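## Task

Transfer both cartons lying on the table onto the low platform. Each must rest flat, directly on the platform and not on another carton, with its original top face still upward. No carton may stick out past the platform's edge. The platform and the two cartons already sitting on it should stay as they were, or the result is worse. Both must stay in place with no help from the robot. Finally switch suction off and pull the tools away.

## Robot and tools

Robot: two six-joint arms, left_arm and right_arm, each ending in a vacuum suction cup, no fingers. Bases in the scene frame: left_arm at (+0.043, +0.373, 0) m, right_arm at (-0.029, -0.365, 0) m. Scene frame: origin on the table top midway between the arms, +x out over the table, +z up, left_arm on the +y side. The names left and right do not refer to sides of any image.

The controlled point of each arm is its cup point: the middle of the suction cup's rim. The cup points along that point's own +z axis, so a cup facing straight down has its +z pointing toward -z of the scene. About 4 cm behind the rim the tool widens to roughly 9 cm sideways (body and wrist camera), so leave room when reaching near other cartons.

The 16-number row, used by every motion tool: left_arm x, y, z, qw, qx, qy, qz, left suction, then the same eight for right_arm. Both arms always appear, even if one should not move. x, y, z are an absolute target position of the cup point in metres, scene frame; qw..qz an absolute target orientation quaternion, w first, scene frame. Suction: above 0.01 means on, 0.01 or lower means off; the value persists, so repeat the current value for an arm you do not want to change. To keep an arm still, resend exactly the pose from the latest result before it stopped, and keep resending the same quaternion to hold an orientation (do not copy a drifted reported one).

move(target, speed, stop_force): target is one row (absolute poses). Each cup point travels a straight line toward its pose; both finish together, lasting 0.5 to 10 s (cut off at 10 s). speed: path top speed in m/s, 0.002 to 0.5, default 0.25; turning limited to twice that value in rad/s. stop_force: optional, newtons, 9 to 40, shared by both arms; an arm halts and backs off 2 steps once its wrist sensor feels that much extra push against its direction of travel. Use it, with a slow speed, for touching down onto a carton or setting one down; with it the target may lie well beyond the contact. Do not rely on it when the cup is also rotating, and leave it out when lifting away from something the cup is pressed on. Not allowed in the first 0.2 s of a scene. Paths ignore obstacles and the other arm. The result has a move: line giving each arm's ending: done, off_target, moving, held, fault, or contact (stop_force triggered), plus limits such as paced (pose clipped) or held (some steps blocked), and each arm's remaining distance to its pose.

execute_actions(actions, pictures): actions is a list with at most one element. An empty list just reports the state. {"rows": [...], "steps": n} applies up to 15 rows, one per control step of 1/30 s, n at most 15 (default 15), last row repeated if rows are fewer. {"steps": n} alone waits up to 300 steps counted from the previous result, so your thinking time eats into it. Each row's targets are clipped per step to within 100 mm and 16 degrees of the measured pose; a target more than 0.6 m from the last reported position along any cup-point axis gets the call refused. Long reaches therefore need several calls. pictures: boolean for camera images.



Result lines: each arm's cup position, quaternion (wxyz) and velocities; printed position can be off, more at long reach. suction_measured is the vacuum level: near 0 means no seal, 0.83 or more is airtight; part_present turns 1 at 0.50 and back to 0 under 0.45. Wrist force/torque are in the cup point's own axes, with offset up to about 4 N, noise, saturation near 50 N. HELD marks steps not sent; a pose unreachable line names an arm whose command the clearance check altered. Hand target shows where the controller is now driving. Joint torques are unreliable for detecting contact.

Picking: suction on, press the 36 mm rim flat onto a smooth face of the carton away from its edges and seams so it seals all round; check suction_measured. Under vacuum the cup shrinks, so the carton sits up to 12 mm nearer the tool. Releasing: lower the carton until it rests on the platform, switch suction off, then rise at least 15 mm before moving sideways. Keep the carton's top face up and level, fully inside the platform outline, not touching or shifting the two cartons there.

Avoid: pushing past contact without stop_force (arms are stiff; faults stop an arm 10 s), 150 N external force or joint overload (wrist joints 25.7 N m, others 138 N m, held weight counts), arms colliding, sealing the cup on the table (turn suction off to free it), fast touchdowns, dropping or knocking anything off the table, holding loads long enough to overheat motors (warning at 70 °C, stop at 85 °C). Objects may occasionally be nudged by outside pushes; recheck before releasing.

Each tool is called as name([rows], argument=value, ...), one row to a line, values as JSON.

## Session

execute_actions(actions=[])

Scene clock: 0.00 s of 9600.00 s.
left_arm: end_effector_position=(+0.4713, +0.3518, +0.4093) suction_measured=0.00 part_present=0 end_effector_quat_wxyz=(-0.000, +0.025, +1.000, -0.000) end_effector_velocity=(+0.000, +0.000, +0.000) end_effector_angular_velocity=(+0.001, -0.001, -0.001) | right_arm: end_effector_position=(+0.3924, -0.4443, +0.4088) suction_measured=0.00 part_present=0 end_effector_quat_wxyz=(-0.000, +0.093, +0.996, +0.000) end_effector_velocity=(-0.000, +0.001, +0.000) end_effector_angular_velocity=(+0.000, -0.001, +0.001)
Joint positions: left_arm=[-0.317 -1.746  1.517 -1.342 -1.571  1.255] | right_arm=[ 3.458 -1.396 -1.518 -1.799  1.572  1.888]
Joint velocities: left_arm=[-0.    -0.    -0.    -0.     0.001  0.001] | right_arm=[0.001 0.001 0.    0.    0.    0.   ]
Joint torques (N m, as the arm reports them, + toward a larger angle): no reading
Wrist force (N, on the end effector, along its own x y z axes, offset not removed): no reading
Wrist torque (N m, same axes, about the end effector's origin, offset not removed): no reading
Hand target (left_arm): +0.471, +0.352, +0.409; -0.000, +0.025, +1.000, -0.000
Hand target (right_arm): +0.392, -0.444, +0.409; -0.000, +0.093, +0.996, +0.000

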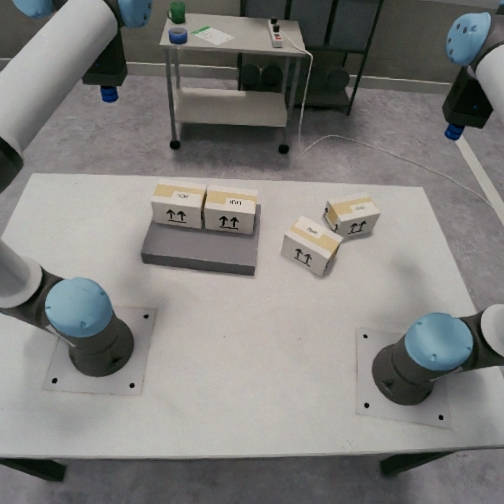

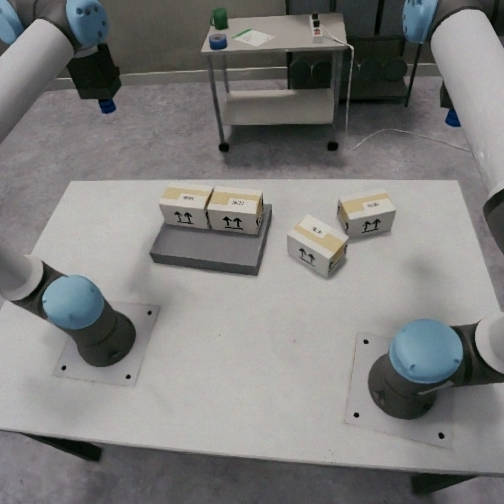

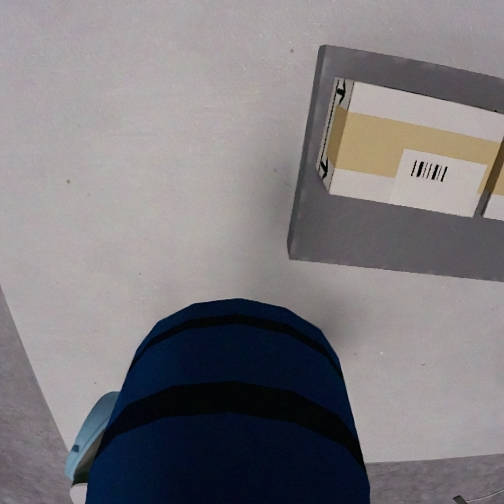

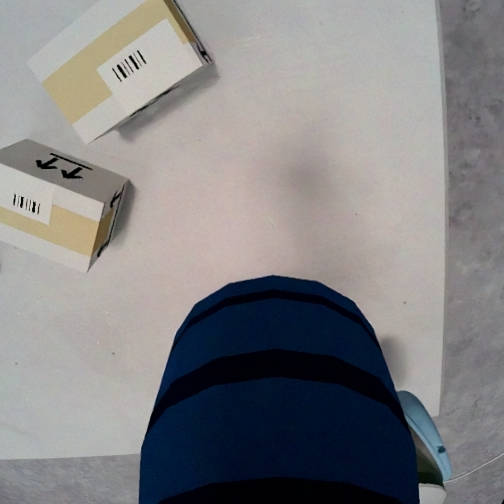

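move(target=[0.40,0.40,0.40,0,0,1,0,0,0.39,-0.21,0.38,0,0,1,0,0])

Scene clock: 54.57 s of 9600.00 s.
left_arm: end_effector_position=(+0.4001, +0.4000, +0.4000) suction_measured=0.00 part_present=0 end_effector_quat_wxyz=(+0.000, +0.000, +1.000, +0.000) end_effector_velocity=(-0.001, +0.000, +0.000) end_effector_angular_velocity=(-0.000, -0.000, +0.000) | right_arm: end_effector_position=(+0.3898, -0.2102, +0.3800) suction_measured=0.00 part_present=0 end_effector_quat_wxyz=(-0.000, +0.000, +1.000, -0.000) end_effector_velocity=(+0.000, +0.002, -0.001) end_effector_angular_velocity=(-0.002, +0.001, +0.001)
Joint positions: left_arm=[-0.258 -1.923  1.667 -1.315 -1.571  1.265] | right_arm=[ 3.985 -1.427 -1.567 -1.719  1.571  2.228]
Joint velocities: left_arm=[ 0.001 -0.001  0.001  0.    -0.     0.   ] | right_arm=[ 0.004 -0.003  0.001 -0.    -0.001  0.003]
Joint torques (N m, as the arm reports them, + toward a larger angle): left_arm=[ 14.1  -15.62  -9.98  -0.75   2.55   2.08] | right_arm=[16.36  9.14 29.72  5.08 -2.42  1.63]
Wrist force (N, on the end effector, along its own x y z axes, offset not removed): left_arm=[-1.4 -1.6 -1.5] | right_arm=[-1.7 -0.2 0.0]
Wrist torque (N m, same axes, about the end effector's origin, offset not removed): left_arm=[-0.19 0.49 0.26] | right_arm=[-0.11 0.28 -0.05]
Hand target (left_arm): +0.400, +0.400, +0.400; +0.000, -0.000, +1.000, -0.000
Hand target (right_arm): +0.390, -0.210, +0.380; -0.000, -0.000, +1.000, -0.000
Off the commanded pose (left_arm): 0.000 m, 0 deg.
Off the commanded pose (right_arm): 0.000 m, 0 deg.
After step 90, 50.03 s passed at rest.
move: done

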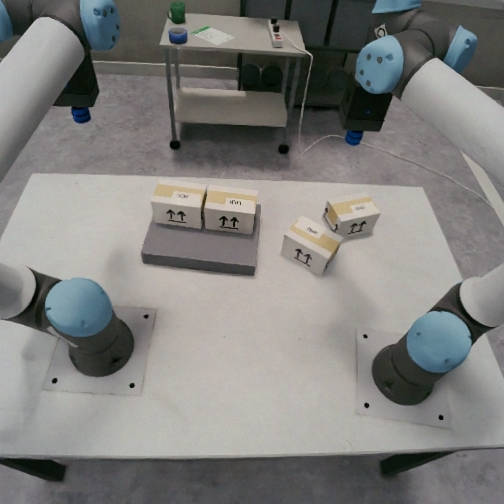

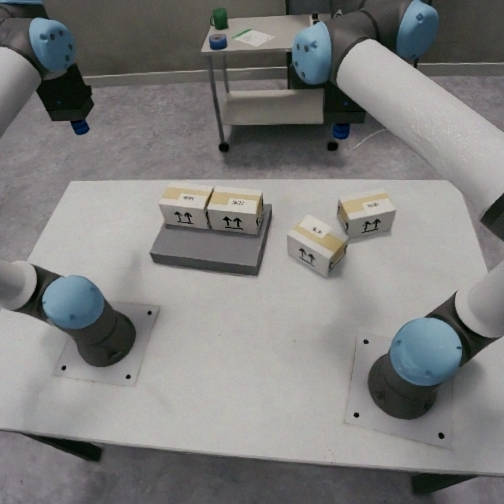

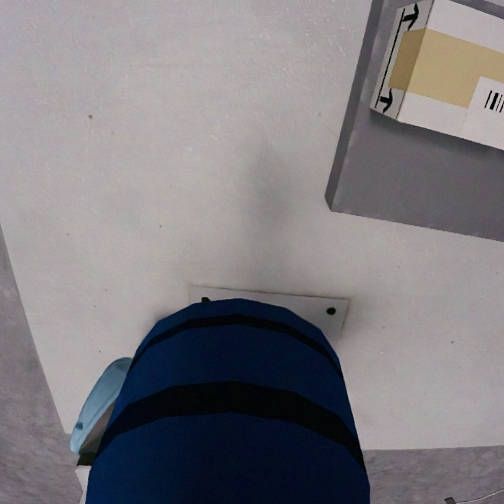

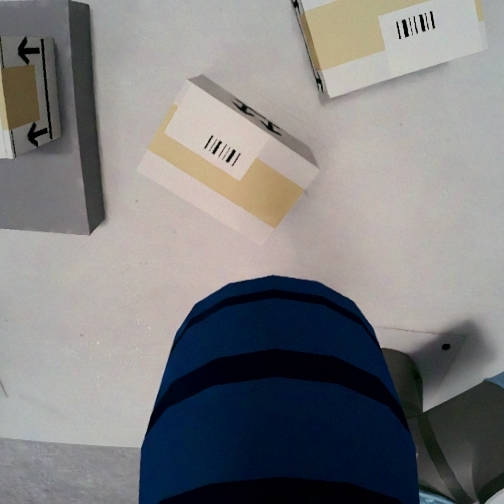

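move(target=[0.33,0.43,0.34,0.183,0.683,-0.683,0.183,0,0.335,-0.181,0.13,0,0.883,0.469,0,0])

move(target=[0.33,0.43,0.34,0.183,0.683,-0.683,0.183,0,0.335,-0.181,0.06,0,0.883,0.469,0,1], speed=0.012, stop_force=10)

Scene clock: 92.53 s of 9600.00 s.
left_arm: end_effector_position=(+0.3302, +0.4301, +0.3401) suction_measured=0.00 part_present=0 end_effector_quat_wxyz=(+0.183, +0.683, -0.683, +0.183) end_effector_velocity=(-0.000, +0.000, -0.000) end_effector_angular_velocity=(-0.001, +0.002, +0.008) | right_arm: end_effector_position=(+0.3349, -0.1811, +0.1301) suction_measured=0.00 part_present=0 end_effector_quat_wxyz=(-0.000, +0.883, +0.470, -0.000) end_effector_velocity=(-0.001, +0.000, -0.001) end_effector_angular_velocity=(-0.001, +0.001, -0.011)
Joint positions: left_arm=[ 0.227 -1.994  1.928 -1.403 -2.085  0.206] | right_arm=[ 4.128 -1.441 -2.216 -1.056  1.571  4.535]
Joint velocities: left_arm=[ 0.002 -0.002  0.002 -0.002 -0.001 -0.007] | right_arm=[ 0.002 -0.001 -0.003  0.003 -0.     0.013]
Joint torques (N m, as the arm reports them, + toward a larger angle): left_arm=[ 15.57 -13.63  -9.82  -4.67  -3.61  -1.51] | right_arm=[15.52  7.16 11.75  5.33 -2.34  1.68]
Wrist force (N, on the end effector, along its own x y z axes, offset not removed): left_arm=[-4.1 -2.2 1.0] | right_arm=[0.4 0.2 0.0]
Wrist torque (N m, same axes, about the end effector's origin, offset not removed): left_arm=[-0.36 0.78 0.15] | right_arm=[-0.01 -0.04 -0.05]
Hand target (left_arm): +0.330, +0.430, +0.340; +0.183, +0.683, -0.683, +0.183
Hand target (right_arm): +0.335, -0.181, +0.130; +0.000, +0.883, +0.469, -0.000
Off the commanded pose (left_arm): 0.000 m, 0 deg.
Off the commanded pose (right_arm): 0.000 m, 0 deg.
After step 90, 30.17 s passed at rest.
move: done

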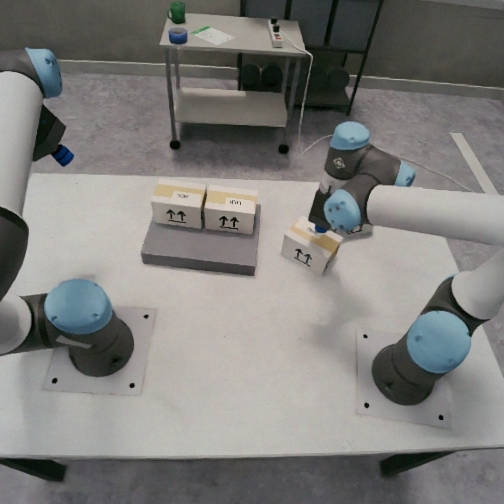

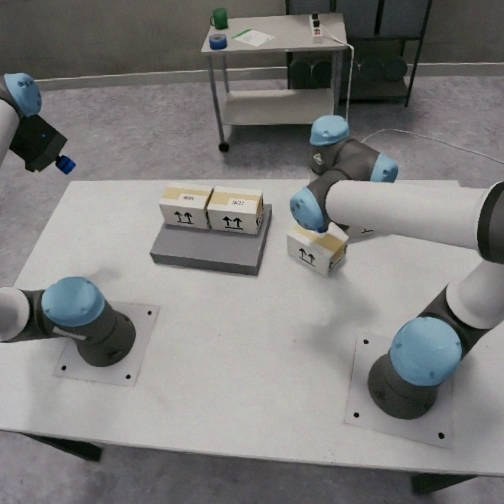

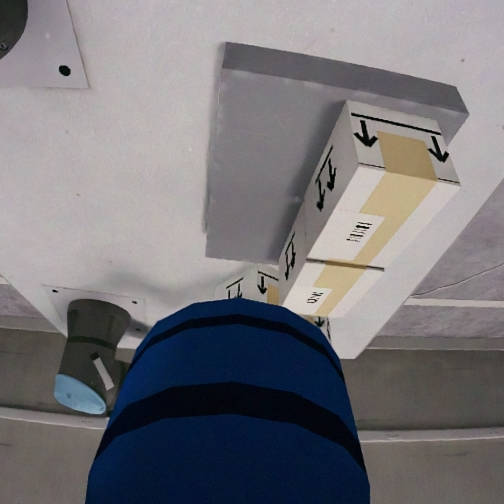

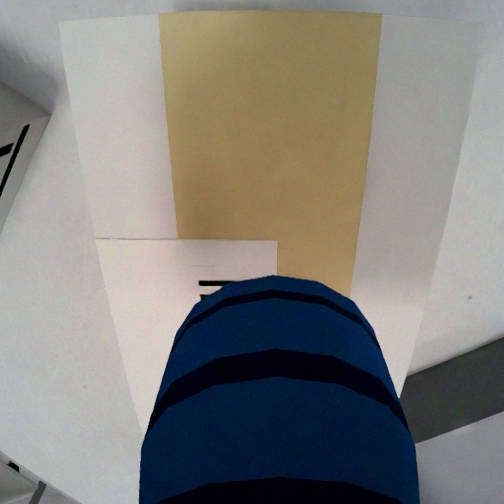

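Scene clock: 97.50 s of 9600.00 s.
left_arm: end_effector_position=(+0.3300, +0.4300, +0.3400) suction_measured=0.00 part_present=0 end_effector_quat_wxyz=(+0.183, +0.683, -0.683, +0.183) end_effector_velocity=(-0.000, +0.000, +0.000) end_effector_angular_velocity=(+0.001, -0.001, -0.001) | right_arm: end_effector_position=(+0.3350, -0.1810, +0.0751) suction_measured=0.98 part_present=1 end_effector_quat_wxyz=(-0.000, +0.883, +0.469, +0.000) end_effector_velocity=(-0.000, +0.000, +0.003) end_effector_angular_velocity=(-0.002, +0.000, +0.002)
Joint positions: left_arm=[ 0.226 -1.995  1.928 -1.403 -2.085  0.205] | right_arm=[ 4.128 -1.536 -2.302 -0.874  1.571  4.536]
Joint velocities: left_arm=[-0.    -0.    -0.     0.     0.001  0.001] | right_arm=[ 0.001  0.005  0.005 -0.012 -0.001 -0.   ]
Joint torques (N m, as the arm reports them, + toward a larger angle): left_arm=[-15.   -13.21  -9.92  -0.59  -3.47  -1.46] | right_arm=[ 9.55  8.34 14.78 -1.22 -2.04  1.54]
Wrist force (N, on the end effector, along its own x y z axes, offset not removed): left_arm=[1.8 -1.3 0.3] | right_arm=[-17.6 -3.7 -50.0]
Wrist torque (N m, same axes, about the end effector's origin, offset not removed): left_arm=[-0.22 -0.25 0.06] | right_arm=[-0.06 0.42 -0.13]
Hand target (left_arm): +0.330, +0.430, +0.340; +0.183, +0.683, -0.683, +0.183
Hand target (right_arm): +0.335, -0.181, +0.076; -0.000, +0.883, +0.469, +0.000
Off the commanded pose (left_arm): 0.000 m, 0 deg.
Off the commanded pose (right_arm): 0.015 m, 0 deg.
move: contact (right_arm)

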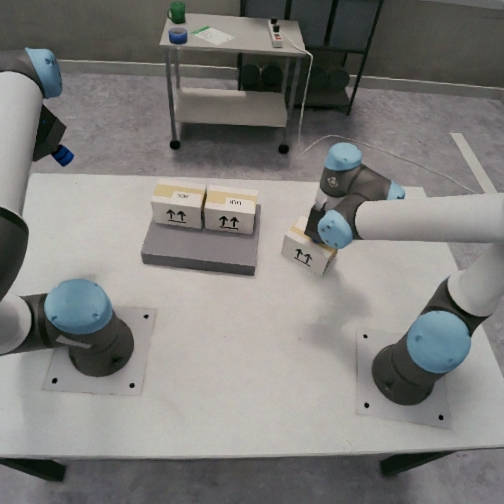

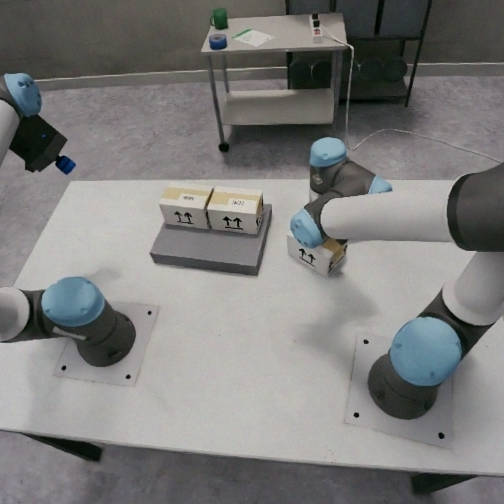

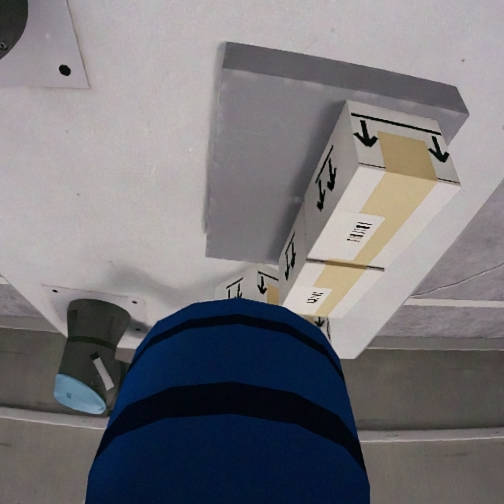

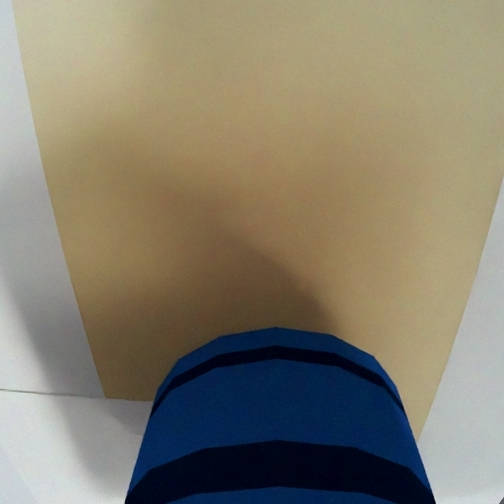

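move(target=[0.33,0.43,0.34,0.183,0.683,-0.683,0.183,0,0.335,-0.181,0.11,0,0.883,0.469,0,1], speed=0.05)

move(target=[0.33,0.43,0.34,0.183,0.683,-0.683,0.183,0,0.31,-0.08,0.23,0,0.737,0.676,0,1], speed=0.15)

move(target=[0.33,0.43,0.34,0.183,0.683,-0.683,0.183,0,0.31,0.19,0.22,0,0.737,0.676,0,1], speed=0.15)

move(target=[0.33,0.43,0.34,0.183,0.683,-0.683,0.183,0,0.31,0.19,0.15,0,0.737,0.676,0,1], speed=0.05, stop_force=12)

Scene clock: 112.50 s of 9600.00 s.
left_arm: end_effector_position=(+0.3300, +0.4300, +0.3400) suction_measured=0.00 part_present=0 end_effector_quat_wxyz=(+0.183, +0.683, -0.683, +0.183) end_effector_velocity=(+0.000, -0.000, +0.000) end_effector_angular_velocity=(-0.001, -0.001, +0.000) | right_arm: end_effector_position=(+0.3350, -0.1810, +0.1098) suction_measured=0.98 part_present=1 end_effector_quat_wxyz=(-0.000, +0.883, +0.469, +0.000) end_effector_velocity=(-0.000, +0.001, +0.002) end_effector_angular_velocity=(+0.001, -0.000, +0.001)
Joint positions: left_arm=[ 0.226 -1.995  1.928 -1.403 -2.085  0.205] | right_arm=[ 4.128 -1.472 -2.25  -0.99   1.571  4.537]
Joint velocities: left_arm=[ 0.001 -0.    -0.     0.    -0.001  0.   ] | right_arm=[ 0.002  0.003  0.004 -0.007  0.     0.001]
Joint torques (N m, as the arm reports them, + toward a larger angle): left_arm=[-14.81 -13.03 -10.29  -0.76  -3.37  -1.59] | right_arm=[ 5.88 26.84 30.46  0.17 -2.35  1.68]
Wrist force (N, on the end effector, along its own x y z axes, offset not removed): left_arm=[-1.0 -0.5 -1.0] | right_arm=[-0.7 -1.3 5.0]
Wrist torque (N m, same axes, about the end effector's origin, offset not removed): left_arm=[-0.04 0.27 0.14] | right_arm=[-0.27 0.14 -0.09]
Hand target (left_arm): +0.330, +0.430, +0.340; +0.183, +0.683, -0.683, +0.183
Hand target (right_arm): +0.335, -0.181, +0.110; -0.000, +0.883, +0.469, +0.000
Off the commanded pose (left_arm): 0.000 m, 0 deg.
Off the commanded pose (right_arm): 0.000 m, 0 deg.
After step 90, 10.93 s passed at rest.
move: done

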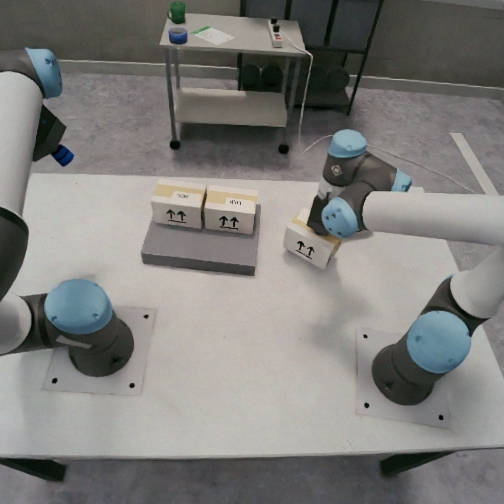

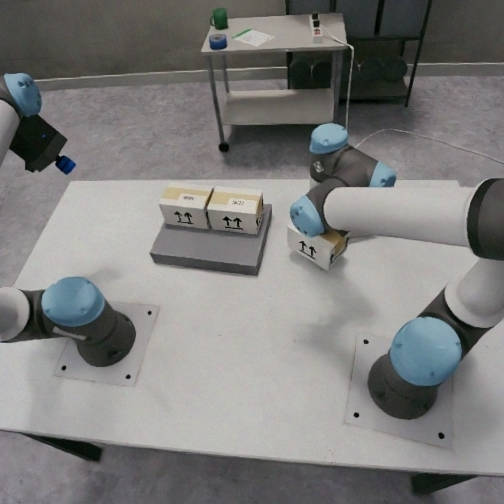

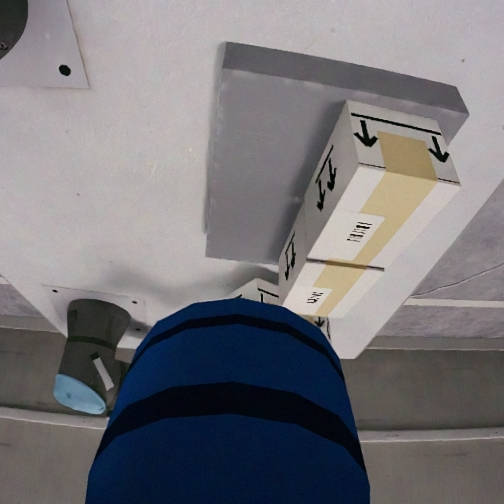

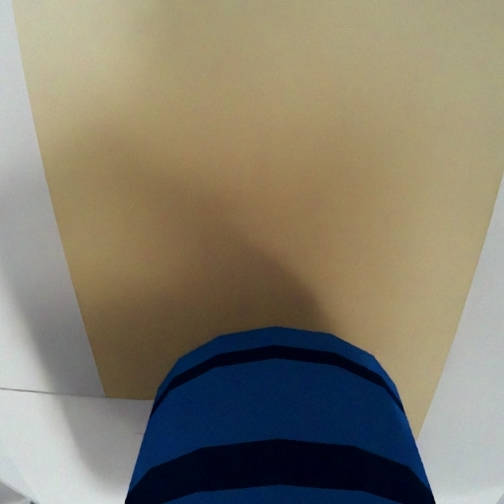

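Scene clock: 114.67 s of 9600.00 s.
left_arm: end_effector_position=(+0.3300, +0.4300, +0.3400) suction_measured=0.00 part_present=0 end_effector_quat_wxyz=(+0.183, +0.683, -0.683, +0.183) end_effector_velocity=(+0.000, -0.000, +0.000) end_effector_angular_velocity=(-0.000, -0.000, -0.000) | right_arm: end_effector_position=(+0.3100, -0.0801, +0.2299) suction_measured=0.98 part_present=1 end_effector_quat_wxyz=(+0.000, +0.737, +0.676, -0.000) end_effector_velocity=(-0.001, +0.002, +0.002) end_effector_angular_velocity=(+0.001, +0.002, +0.006)
Joint positions: left_arm=[ 0.226 -1.995  1.928 -1.403 -2.085  0.205] | right_arm=[ 4.332 -1.434 -1.947 -1.331  1.571  4.233]
Joint velocities: left_arm=[-0.  0. -0.  0. -0. -0.] | right_arm=[ 0.003 -0.001  0.005 -0.004  0.003 -0.004]
Joint torques (N m, as the arm reports them, + toward a larger angle): left_arm=[-14.83 -12.89  -9.73  -0.73  -3.33  -1.63] | right_arm=[15.79 13.77 31.54  0.82  1.72 -1.29]
Wrist force (N, on the end effector, along its own x y z axes, offset not removed): left_arm=[0.7 1.5 0.0] | right_arm=[-1.0 -0.8 4.9]
Wrist torque (N m, same axes, about the end effector's origin, offset not removed): left_arm=[0.16 0.03 0.12] | right_arm=[-0.19 0.12 -0.09]
Hand target (left_arm): +0.330, +0.430, +0.340; +0.183, +0.683, -0.683, +0.183
Hand target (right_arm): +0.310, -0.080, +0.230; +0.000, +0.737, +0.676, -0.000
Off the commanded pose (left_arm): 0.000 m, 0 deg.
Off the commanded pose (right_arm): 0.000 m, 0 deg.
move: done

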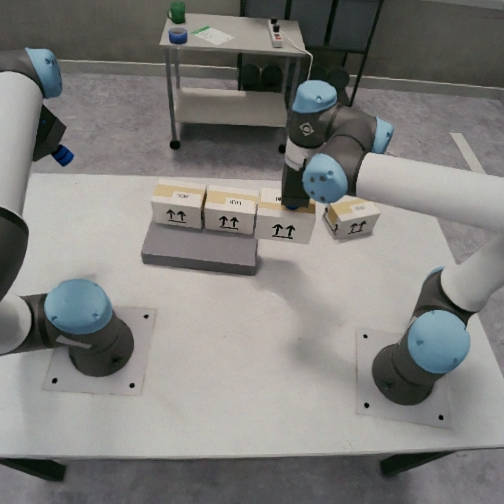

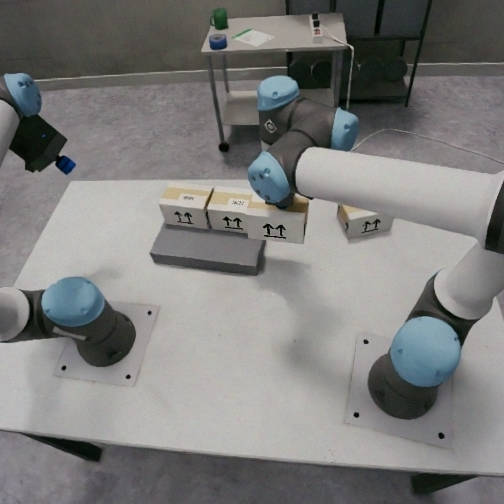

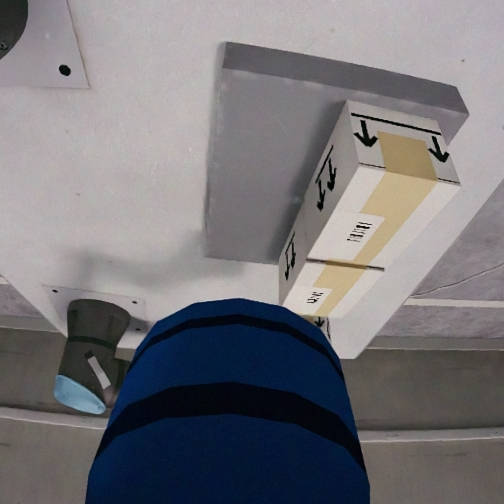

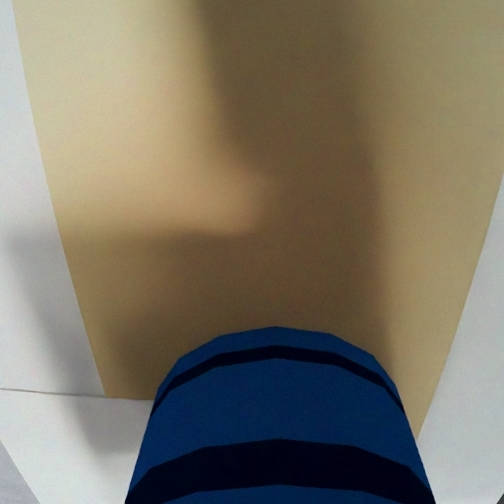

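Scene clock: 116.97 s of 9600.00 s.
left_arm: end_effector_position=(+0.3300, +0.4300, +0.3400) suction_measured=0.00 part_present=0 end_effector_quat_wxyz=(+0.183, +0.683, -0.683, +0.183) end_effector_velocity=(-0.000, -0.000, -0.000) end_effector_angular_velocity=(-0.000, +0.001, +0.001) | right_arm: end_effector_position=(+0.3100, +0.1897, +0.2199) suction_measured=0.98 part_present=1 end_effector_quat_wxyz=(+0.000, +0.737, +0.676, -0.000) end_effector_velocity=(+0.001, +0.002, -0.000) end_effector_angular_velocity=(-0.001, -0.000, -0.001)
Joint positions: left_arm=[ 0.226 -1.995  1.928 -1.403 -2.085  0.205] | right_arm=[ 4.556 -1.938 -1.405 -1.369  1.571  4.456]
Joint velocities: left_arm=[-0.    -0.     0.     0.    -0.    -0.001] | right_arm=[ 0.    -0.005  0.007 -0.003 -0.001  0.001]
Joint torques (N m, as the arm reports them, + toward a larger angle): left_arm=[-15.19 -13.    -9.76  -0.87  -3.24  -1.5 ] | right_arm=[14.67 35.93 31.05  0.56  1.21  1.35]
Wrist force (N, on the end effector, along its own x y z axes, offset not removed): left_arm=[0.8 0.4 0.2] | right_arm=[0.5 -0.9 4.5]
Wrist torque (N m, same axes, about the end effector's origin, offset not removed): left_arm=[0.07 -0.03 0.23] | right_arm=[-0.27 -0.05 -0.15]
Hand target (left_arm): +0.330, +0.430, +0.340; +0.183, +0.683, -0.683, +0.183
Hand target (right_arm): +0.310, +0.190, +0.220; +0.000, +0.737, +0.676, -0.000
Off the commanded pose (left_arm): 0.000 m, 0 deg.
Off the commanded pose (right_arm): 0.000 m, 0 deg.
move: done

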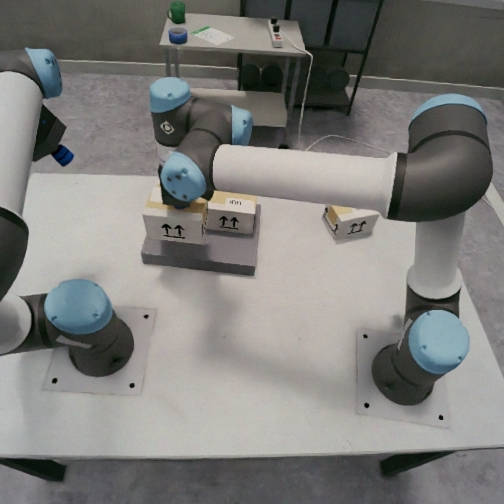

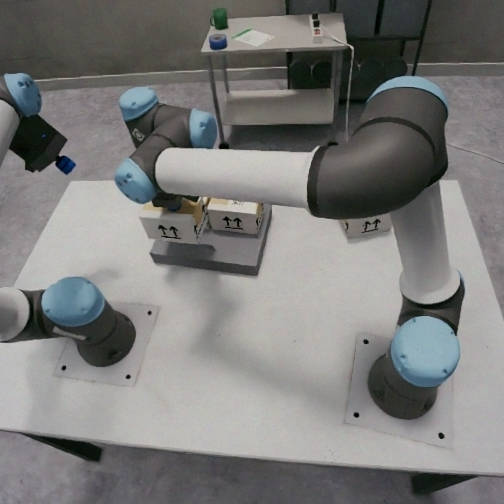

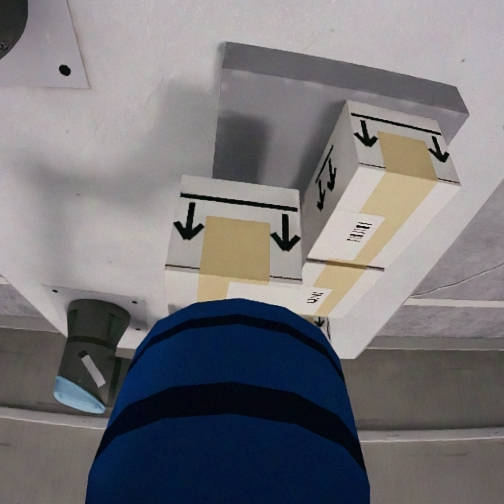

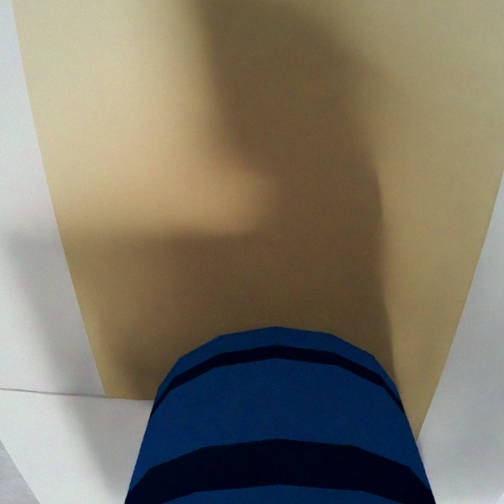

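Scene clock: 118.73 s of 9600.00 s.
left_arm: end_effector_position=(+0.3300, +0.4300, +0.3400) suction_measured=0.00 part_present=0 end_effector_quat_wxyz=(+0.183, +0.683, -0.683, +0.183) end_effector_velocity=(-0.000, -0.000, -0.000) end_effector_angular_velocity=(-0.001, +0.001, -0.000) | right_arm: end_effector_position=(+0.3100, +0.1900, +0.1502) suction_measured=0.98 part_present=1 end_effector_quat_wxyz=(+0.000, +0.737, +0.676, -0.000) end_effector_velocity=(-0.000, -0.000, -0.002) end_effector_angular_velocity=(-0.002, +0.000, +0.001)
Joint positions: left_arm=[ 0.226 -1.995  1.928 -1.403 -2.085  0.205] | right_arm=[ 4.556 -1.985 -1.523 -1.204  1.571  4.456]
Joint velocities: left_arm=[ 0.    -0.     0.001  0.    -0.001  0.   ] | right_arm=[ 0.001 -0.002 -0.003  0.003 -0.     0.   ]
Joint torques (N m, as the arm reports them, + toward a larger angle): left_arm=[-14.54 -12.4  -10.15  -1.08  -3.15  -1.45] | right_arm=[ 7.35 37.32 13.47  5.63  1.77 -1.2 ]
Wrist force (N, on the end effector, along its own x y z axes, offset not removed): left_arm=[-0.3 0.1 -2.5] | right_arm=[-1.1 0.7 4.2]
Wrist torque (N m, same axes, about the end effector's origin, offset not removed): left_arm=[-0.02 0.11 0.15] | right_arm=[0.01 0.12 0.00]
Hand target (left_arm): +0.330, +0.430, +0.340; +0.183, +0.683, -0.683, +0.183
Hand target (right_arm): +0.310, +0.190, +0.150; +0.000, +0.737, +0.676, -0.000
Off the commanded pose (left_arm): 0.000 m, 0 deg.
Off the commanded pose (right_arm): 0.000 m, 0 deg.
move: done

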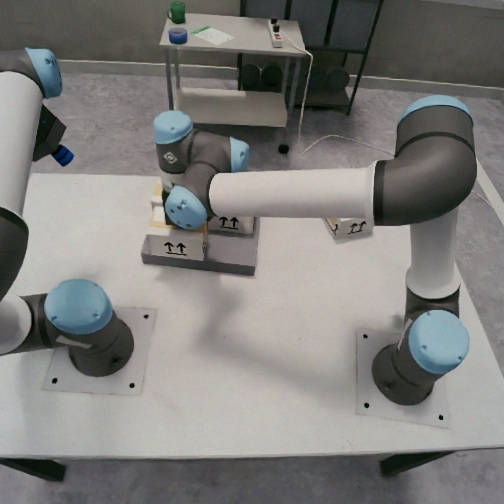

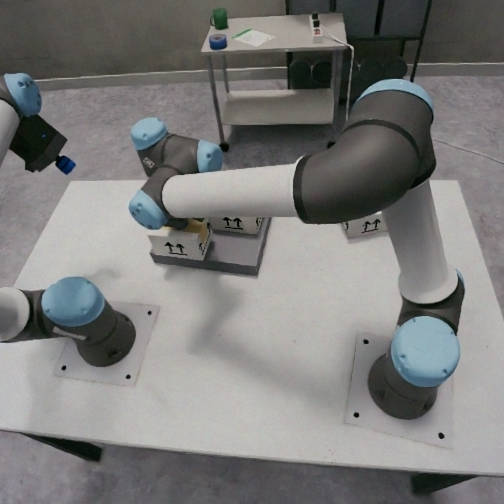

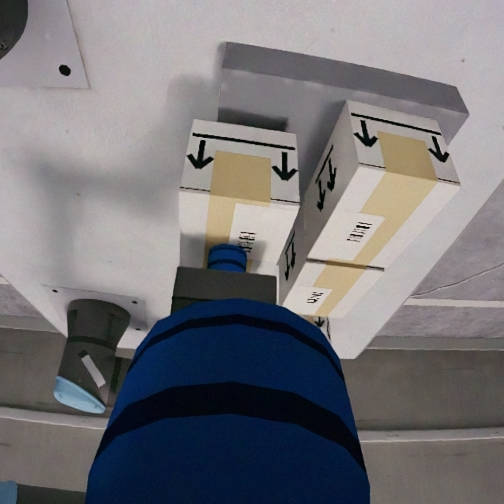

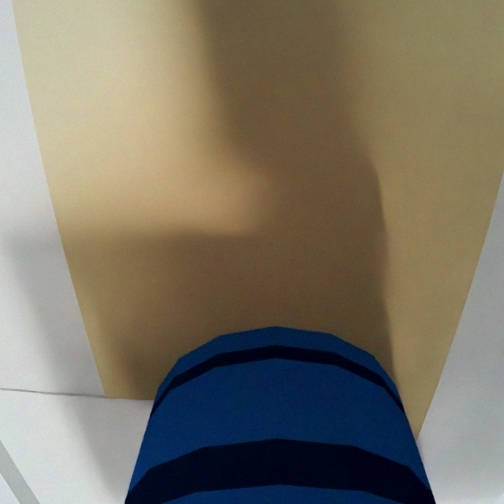

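move(target=[0.33,0.43,0.34,0.183,0.683,-0.683,0.183,0,0.336,0.20,0.135,0,0.737,0.676,0,1], speed=0.02, stop_force=10)

zoom_image(camera="cam_left_wrist", region=[170, 30, 390, 250])

zoom_image(camera="cam_head_left", region=[120, 180, 280, 290])

Scene clock: 127.60 s of 9600.00 s.
left_arm: end_effector_position=(+0.3300, +0.4300, +0.3400) suction_measured=0.00 part_present=0 end_effector_quat_wxyz=(+0.183, +0.683, -0.683, +0.183) end_effector_velocity=(+0.000, -0.000, +0.000) end_effector_angular_velocity=(-0.001, +0.000, +0.001) | right_arm: end_effector_position=(+0.3359, +0.1999, +0.1351) suction_measured=0.98 part_present=1 end_effector_quat_wxyz=(-0.000, +0.737, +0.676, +0.000) end_effector_velocity=(+0.002, +0.000, -0.001) end_effector_angular_velocity=(-0.001, +0.002, -0.001)
Joint positions: left_arm=[ 0.226 -1.995  1.928 -1.403 -2.085  0.205] | right_arm=[ 4.524 -2.048 -1.471 -1.194  1.571  4.424]
Joint velocities: left_arm=[-0.    -0.    -0.    -0.    -0.001 -0.001] | right_arm=[-0.003 -0.004  0.003  0.     0.002 -0.001]
Joint torques (N m, as the arm reports them, + toward a larger angle): left_arm=[-14.95 -13.22 -10.12  -1.19  -3.03  -1.45] | right_arm=[-18.09  39.76  31.77   5.84  -0.92  -1.83]
Wrist force (N, on the end effector, along its own x y z axes, offset not removed): left_arm=[-0.2 -0.8 3.0] | right_arm=[1.4 0.9 4.0]
Wrist torque (N m, same axes, about the end effector's origin, offset not removed): left_arm=[-0.05 0.29 0.13] | right_arm=[0.05 -0.27 -0.04]
Hand target (left_arm): +0.330, +0.430, +0.340; +0.183, +0.683, -0.683, +0.183
Hand target (right_arm): +0.336, +0.200, +0.135; -0.000, +0.737, +0.676, +0.000
Off the commanded pose (left_arm): 0.000 m, 0 deg.
Off the commanded pose (right_arm): 0.000 m, 0 deg.
After step 90, 4.00 s passed at rest.
move: done

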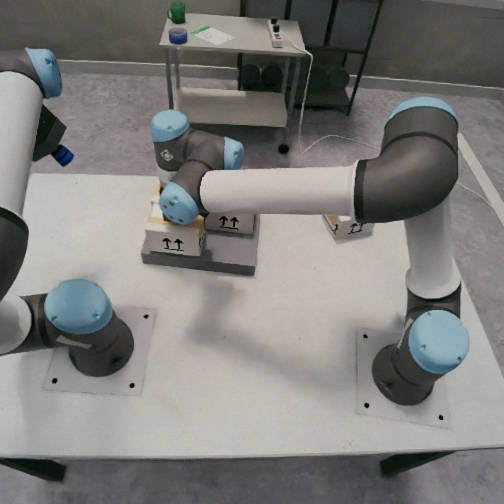

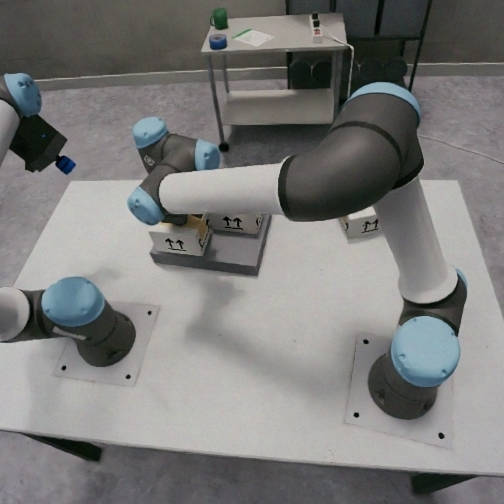

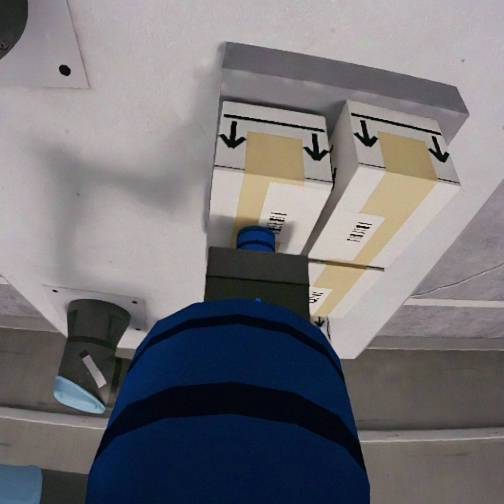

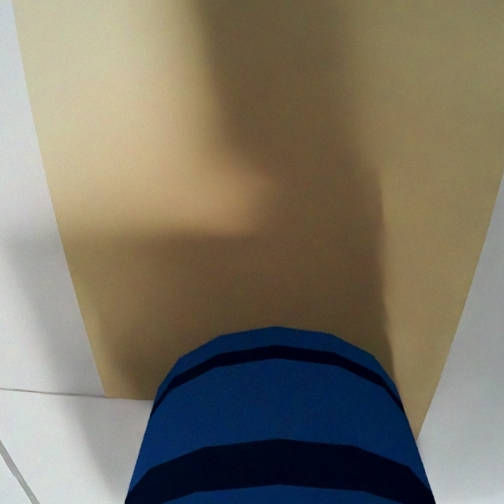

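Region (170, 30, 390, 250) of cam_left_wrist's 504x504 image, scaled by 2.291, with more detail than that image has.

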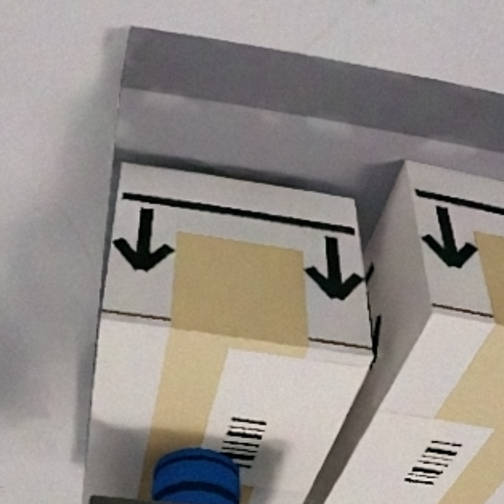

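Region (120, 180, 280, 290) of cam_head_left's 504x504 image, scaled by 3.150, with more detail than that image has; it fills the top 346 rows of this view, and the rest is white.

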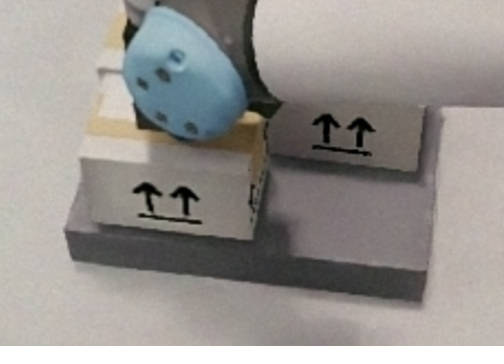

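move(target=[0.33,0.43,0.34,0.183,0.683,-0.683,0.183,0,0.342,0.213,0.13,0,0.737,0.676,0,1], speed=0.008, stop_force=9)

zoom_image(camera="cam_left_wrist", region=[170, 30, 390, 250])

zoom_image(camera="cam_head_left", region=[120, 180, 280, 290])

Scene clock: 145.70 s of 9600.00 s.
left_arm: end_effector_position=(+0.3300, +0.4300, +0.3400) suction_measured=0.00 part_present=0 end_effector_quat_wxyz=(+0.183, +0.683, -0.683, +0.183) end_effector_velocity=(-0.000, -0.000, -0.000) end_effector_angular_velocity=(-0.001, -0.000, -0.001) | right_arm: end_effector_position=(+0.3419, +0.2129, +0.1300) suction_measured=0.98 part_present=1 end_effector_quat_wxyz=(-0.000, +0.737, +0.676, +0.000) end_effector_velocity=(+0.001, +0.001, -0.000) end_effector_angular_velocity=(+0.000, -0.000, +0.000)
Joint positions: left_arm=[ 0.226 -1.995  1.928 -1.403 -2.085  0.205] | right_arm=[ 4.523 -2.084 -1.428 -1.2    1.571  4.423]
Joint velocities: left_arm=[ 0.     0.     0.001 -0.    -0.001  0.001] | right_arm=[-0.    -0.003  0.005 -0.001  0.    -0.   ]
Joint torques (N m, as the arm reports them, + toward a larger angle): left_arm=[-15.33 -12.98 -10.31  -1.59  -2.81  -1.35] | right_arm=[-15.24  40.88  29.09   0.76  -0.99  -1.72]
Wrist force (N, on the end effector, along its own x y z axes, offset not removed): left_arm=[-1.4 -1.8 3.0] | right_arm=[0.0 -0.2 4.9]
Wrist torque (N m, same axes, about the end effector's origin, offset not removed): left_arm=[-0.39 0.35 0.18] | right_arm=[-0.06 -0.09 0.00]
Hand target (left_arm): +0.330, +0.430, +0.340; +0.183, +0.683, -0.683, +0.183
Hand target (right_arm): +0.342, +0.213, +0.130; -0.000, +0.737, +0.676, +0.000
Off the commanded pose (left_arm): 0.000 m, 0 deg.
Off the commanded pose (right_arm): 0.000 m, 0 deg.
After step 90, 13.00 s passed at rest.
move: done

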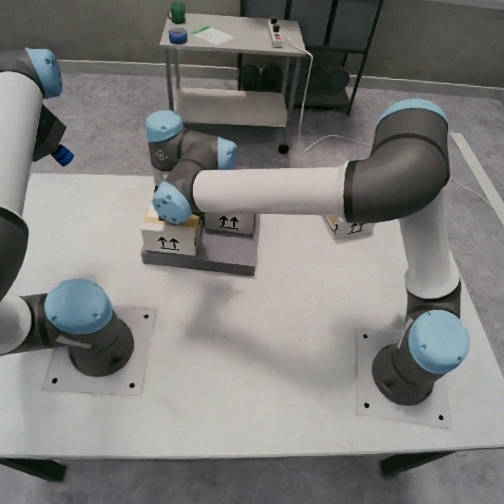

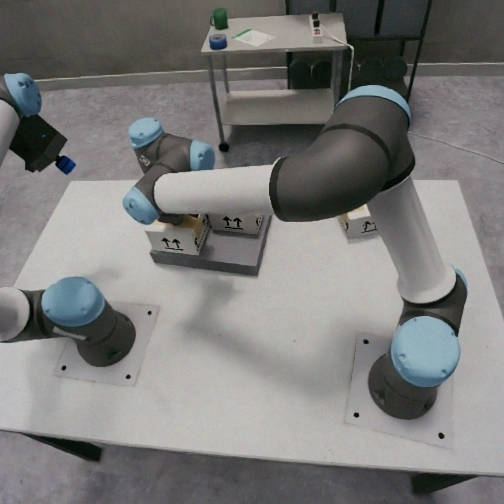

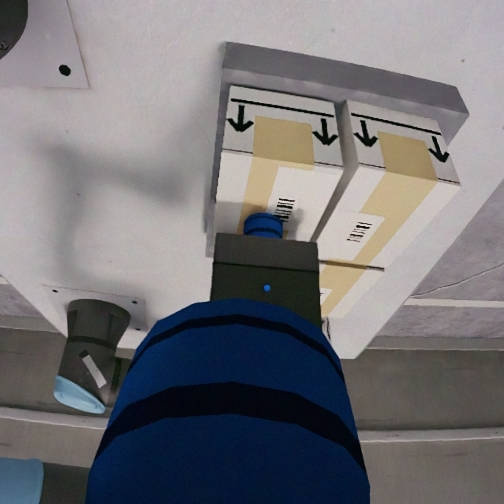

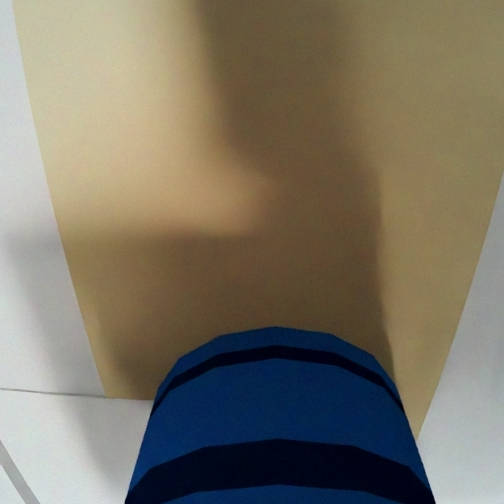

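Region (170, 30, 390, 250) of cam_left_wrist's 504x504 image, scaled by 2.291, with more detail than that image has.

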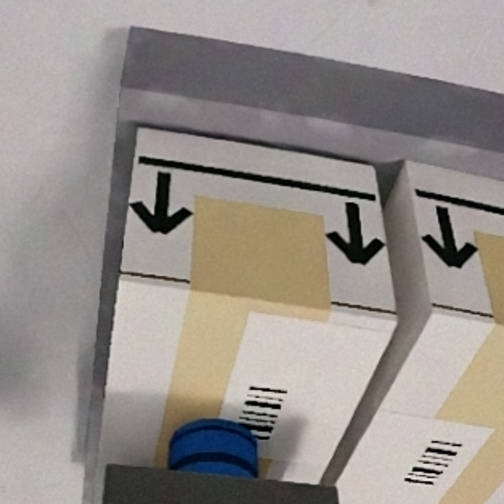

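Region (120, 180, 280, 290) of cam_head_left's 504x504 image, scaled by 3.150, with more detail than that image has; it fills the top 346 rows of this view, and the rest is white.

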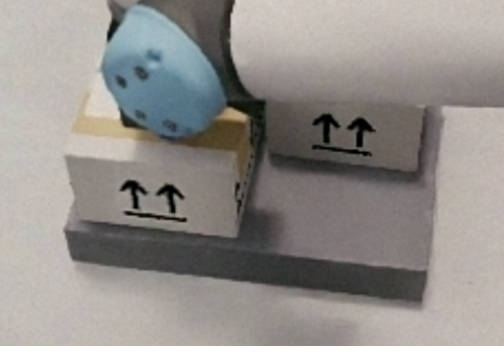

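move(target=[0.33,0.43,0.34,0.183,0.683,-0.683,0.183,0,0.342,0.212,0.09,0,0.737,0.676,0,1], speed=0.004, stop_force=9)

zoom_image(camera="cam_left_wrist", region=[170, 30, 390, 250])

Scene clock: 161.57 s of 9600.00 s.
left_arm: end_effector_position=(+0.3300, +0.4300, +0.3400) suction_measured=0.00 part_present=0 end_effector_quat_wxyz=(+0.183, +0.683, -0.683, +0.183) end_effector_velocity=(+0.000, -0.000, +0.000) end_effector_angular_velocity=(-0.001, -0.001, -0.001) | right_arm: end_effector_position=(+0.3420, +0.2129, +0.1238) suction_measured=0.98 part_present=1 end_effector_quat_wxyz=(-0.000, +0.737, +0.676, +0.000) end_effector_velocity=(+0.001, -0.002, +0.001) end_effector_angular_velocity=(-0.003, +0.001, -0.003)
Joint positions: left_arm=[ 0.226 -1.995  1.928 -1.403 -2.085  0.205] | right_arm=[ 4.523 -2.09  -1.437 -1.186  1.571  4.423]
Joint velocities: left_arm=[ 0.     0.    -0.    -0.    -0.001  0.001] | right_arm=[-0.002  0.001  0.001 -0.005 -0.     0.   ]
Joint torques (N m, as the arm reports them, + toward a larger angle): left_arm=[-14.19 -12.88 -10.37  -1.8   -2.72  -1.3 ] | right_arm=[-14.8   41.86  24.12  -1.69  -2.26  -1.61]
Wrist force (N, on the end effector, along its own x y z axes, offset not removed): left_arm=[-1.0 0.4 0.0] | right_arm=[-3.4 -3.0 -16.6]
Wrist torque (N m, same axes, about the end effector's origin, offset not removed): left_arm=[-0.02 0.36 0.05] | right_arm=[-0.47 0.18 -0.07]
Hand target (left_arm): +0.330, +0.430, +0.340; +0.183, +0.683, -0.683, +0.183
Hand target (right_arm): +0.342, +0.213, +0.124; -0.000, +0.737, +0.676, +0.000
Off the commanded pose (left_arm): 0.000 m, 0 deg.
Off the commanded pose (right_arm): 0.034 m, 0 deg.
After step 90, 10.97 s passed at rest.
move: contact (right_arm)

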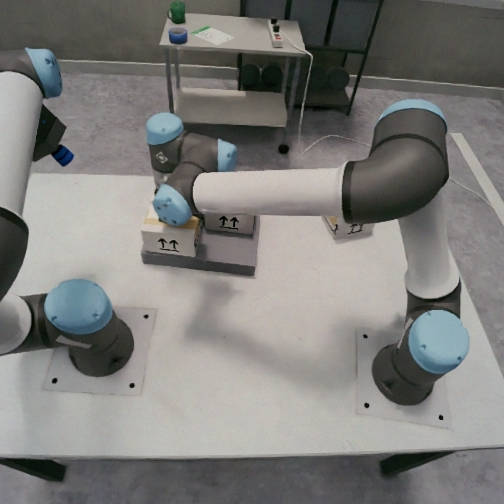

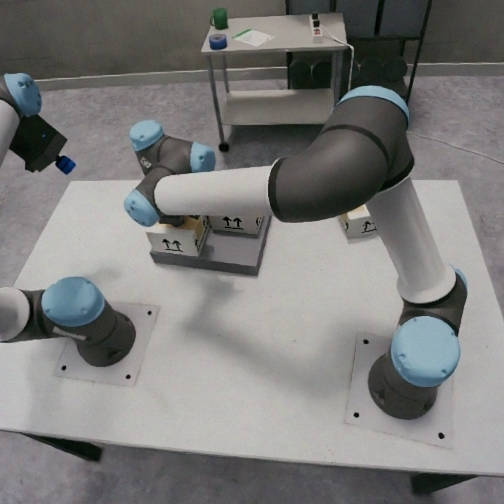

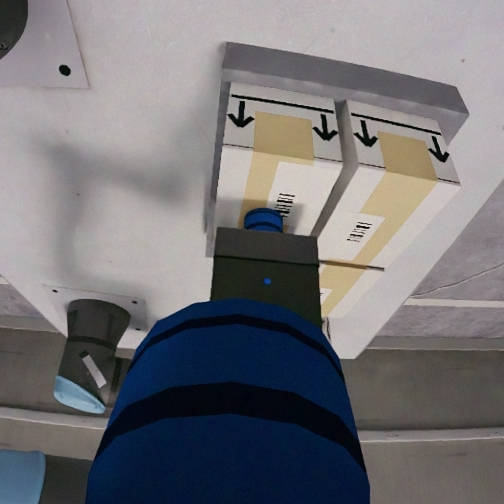

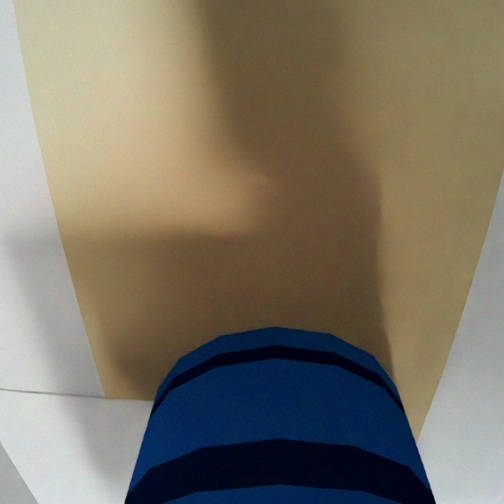

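Region (170, 30, 390, 250) of cam_left_wrist's 504x504 image, scaled by 2.291, with more detail than that image has.

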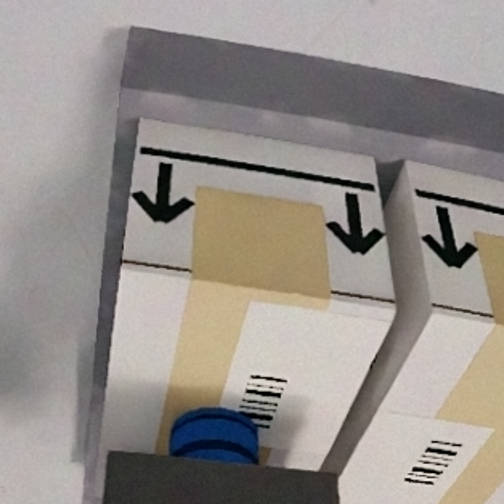

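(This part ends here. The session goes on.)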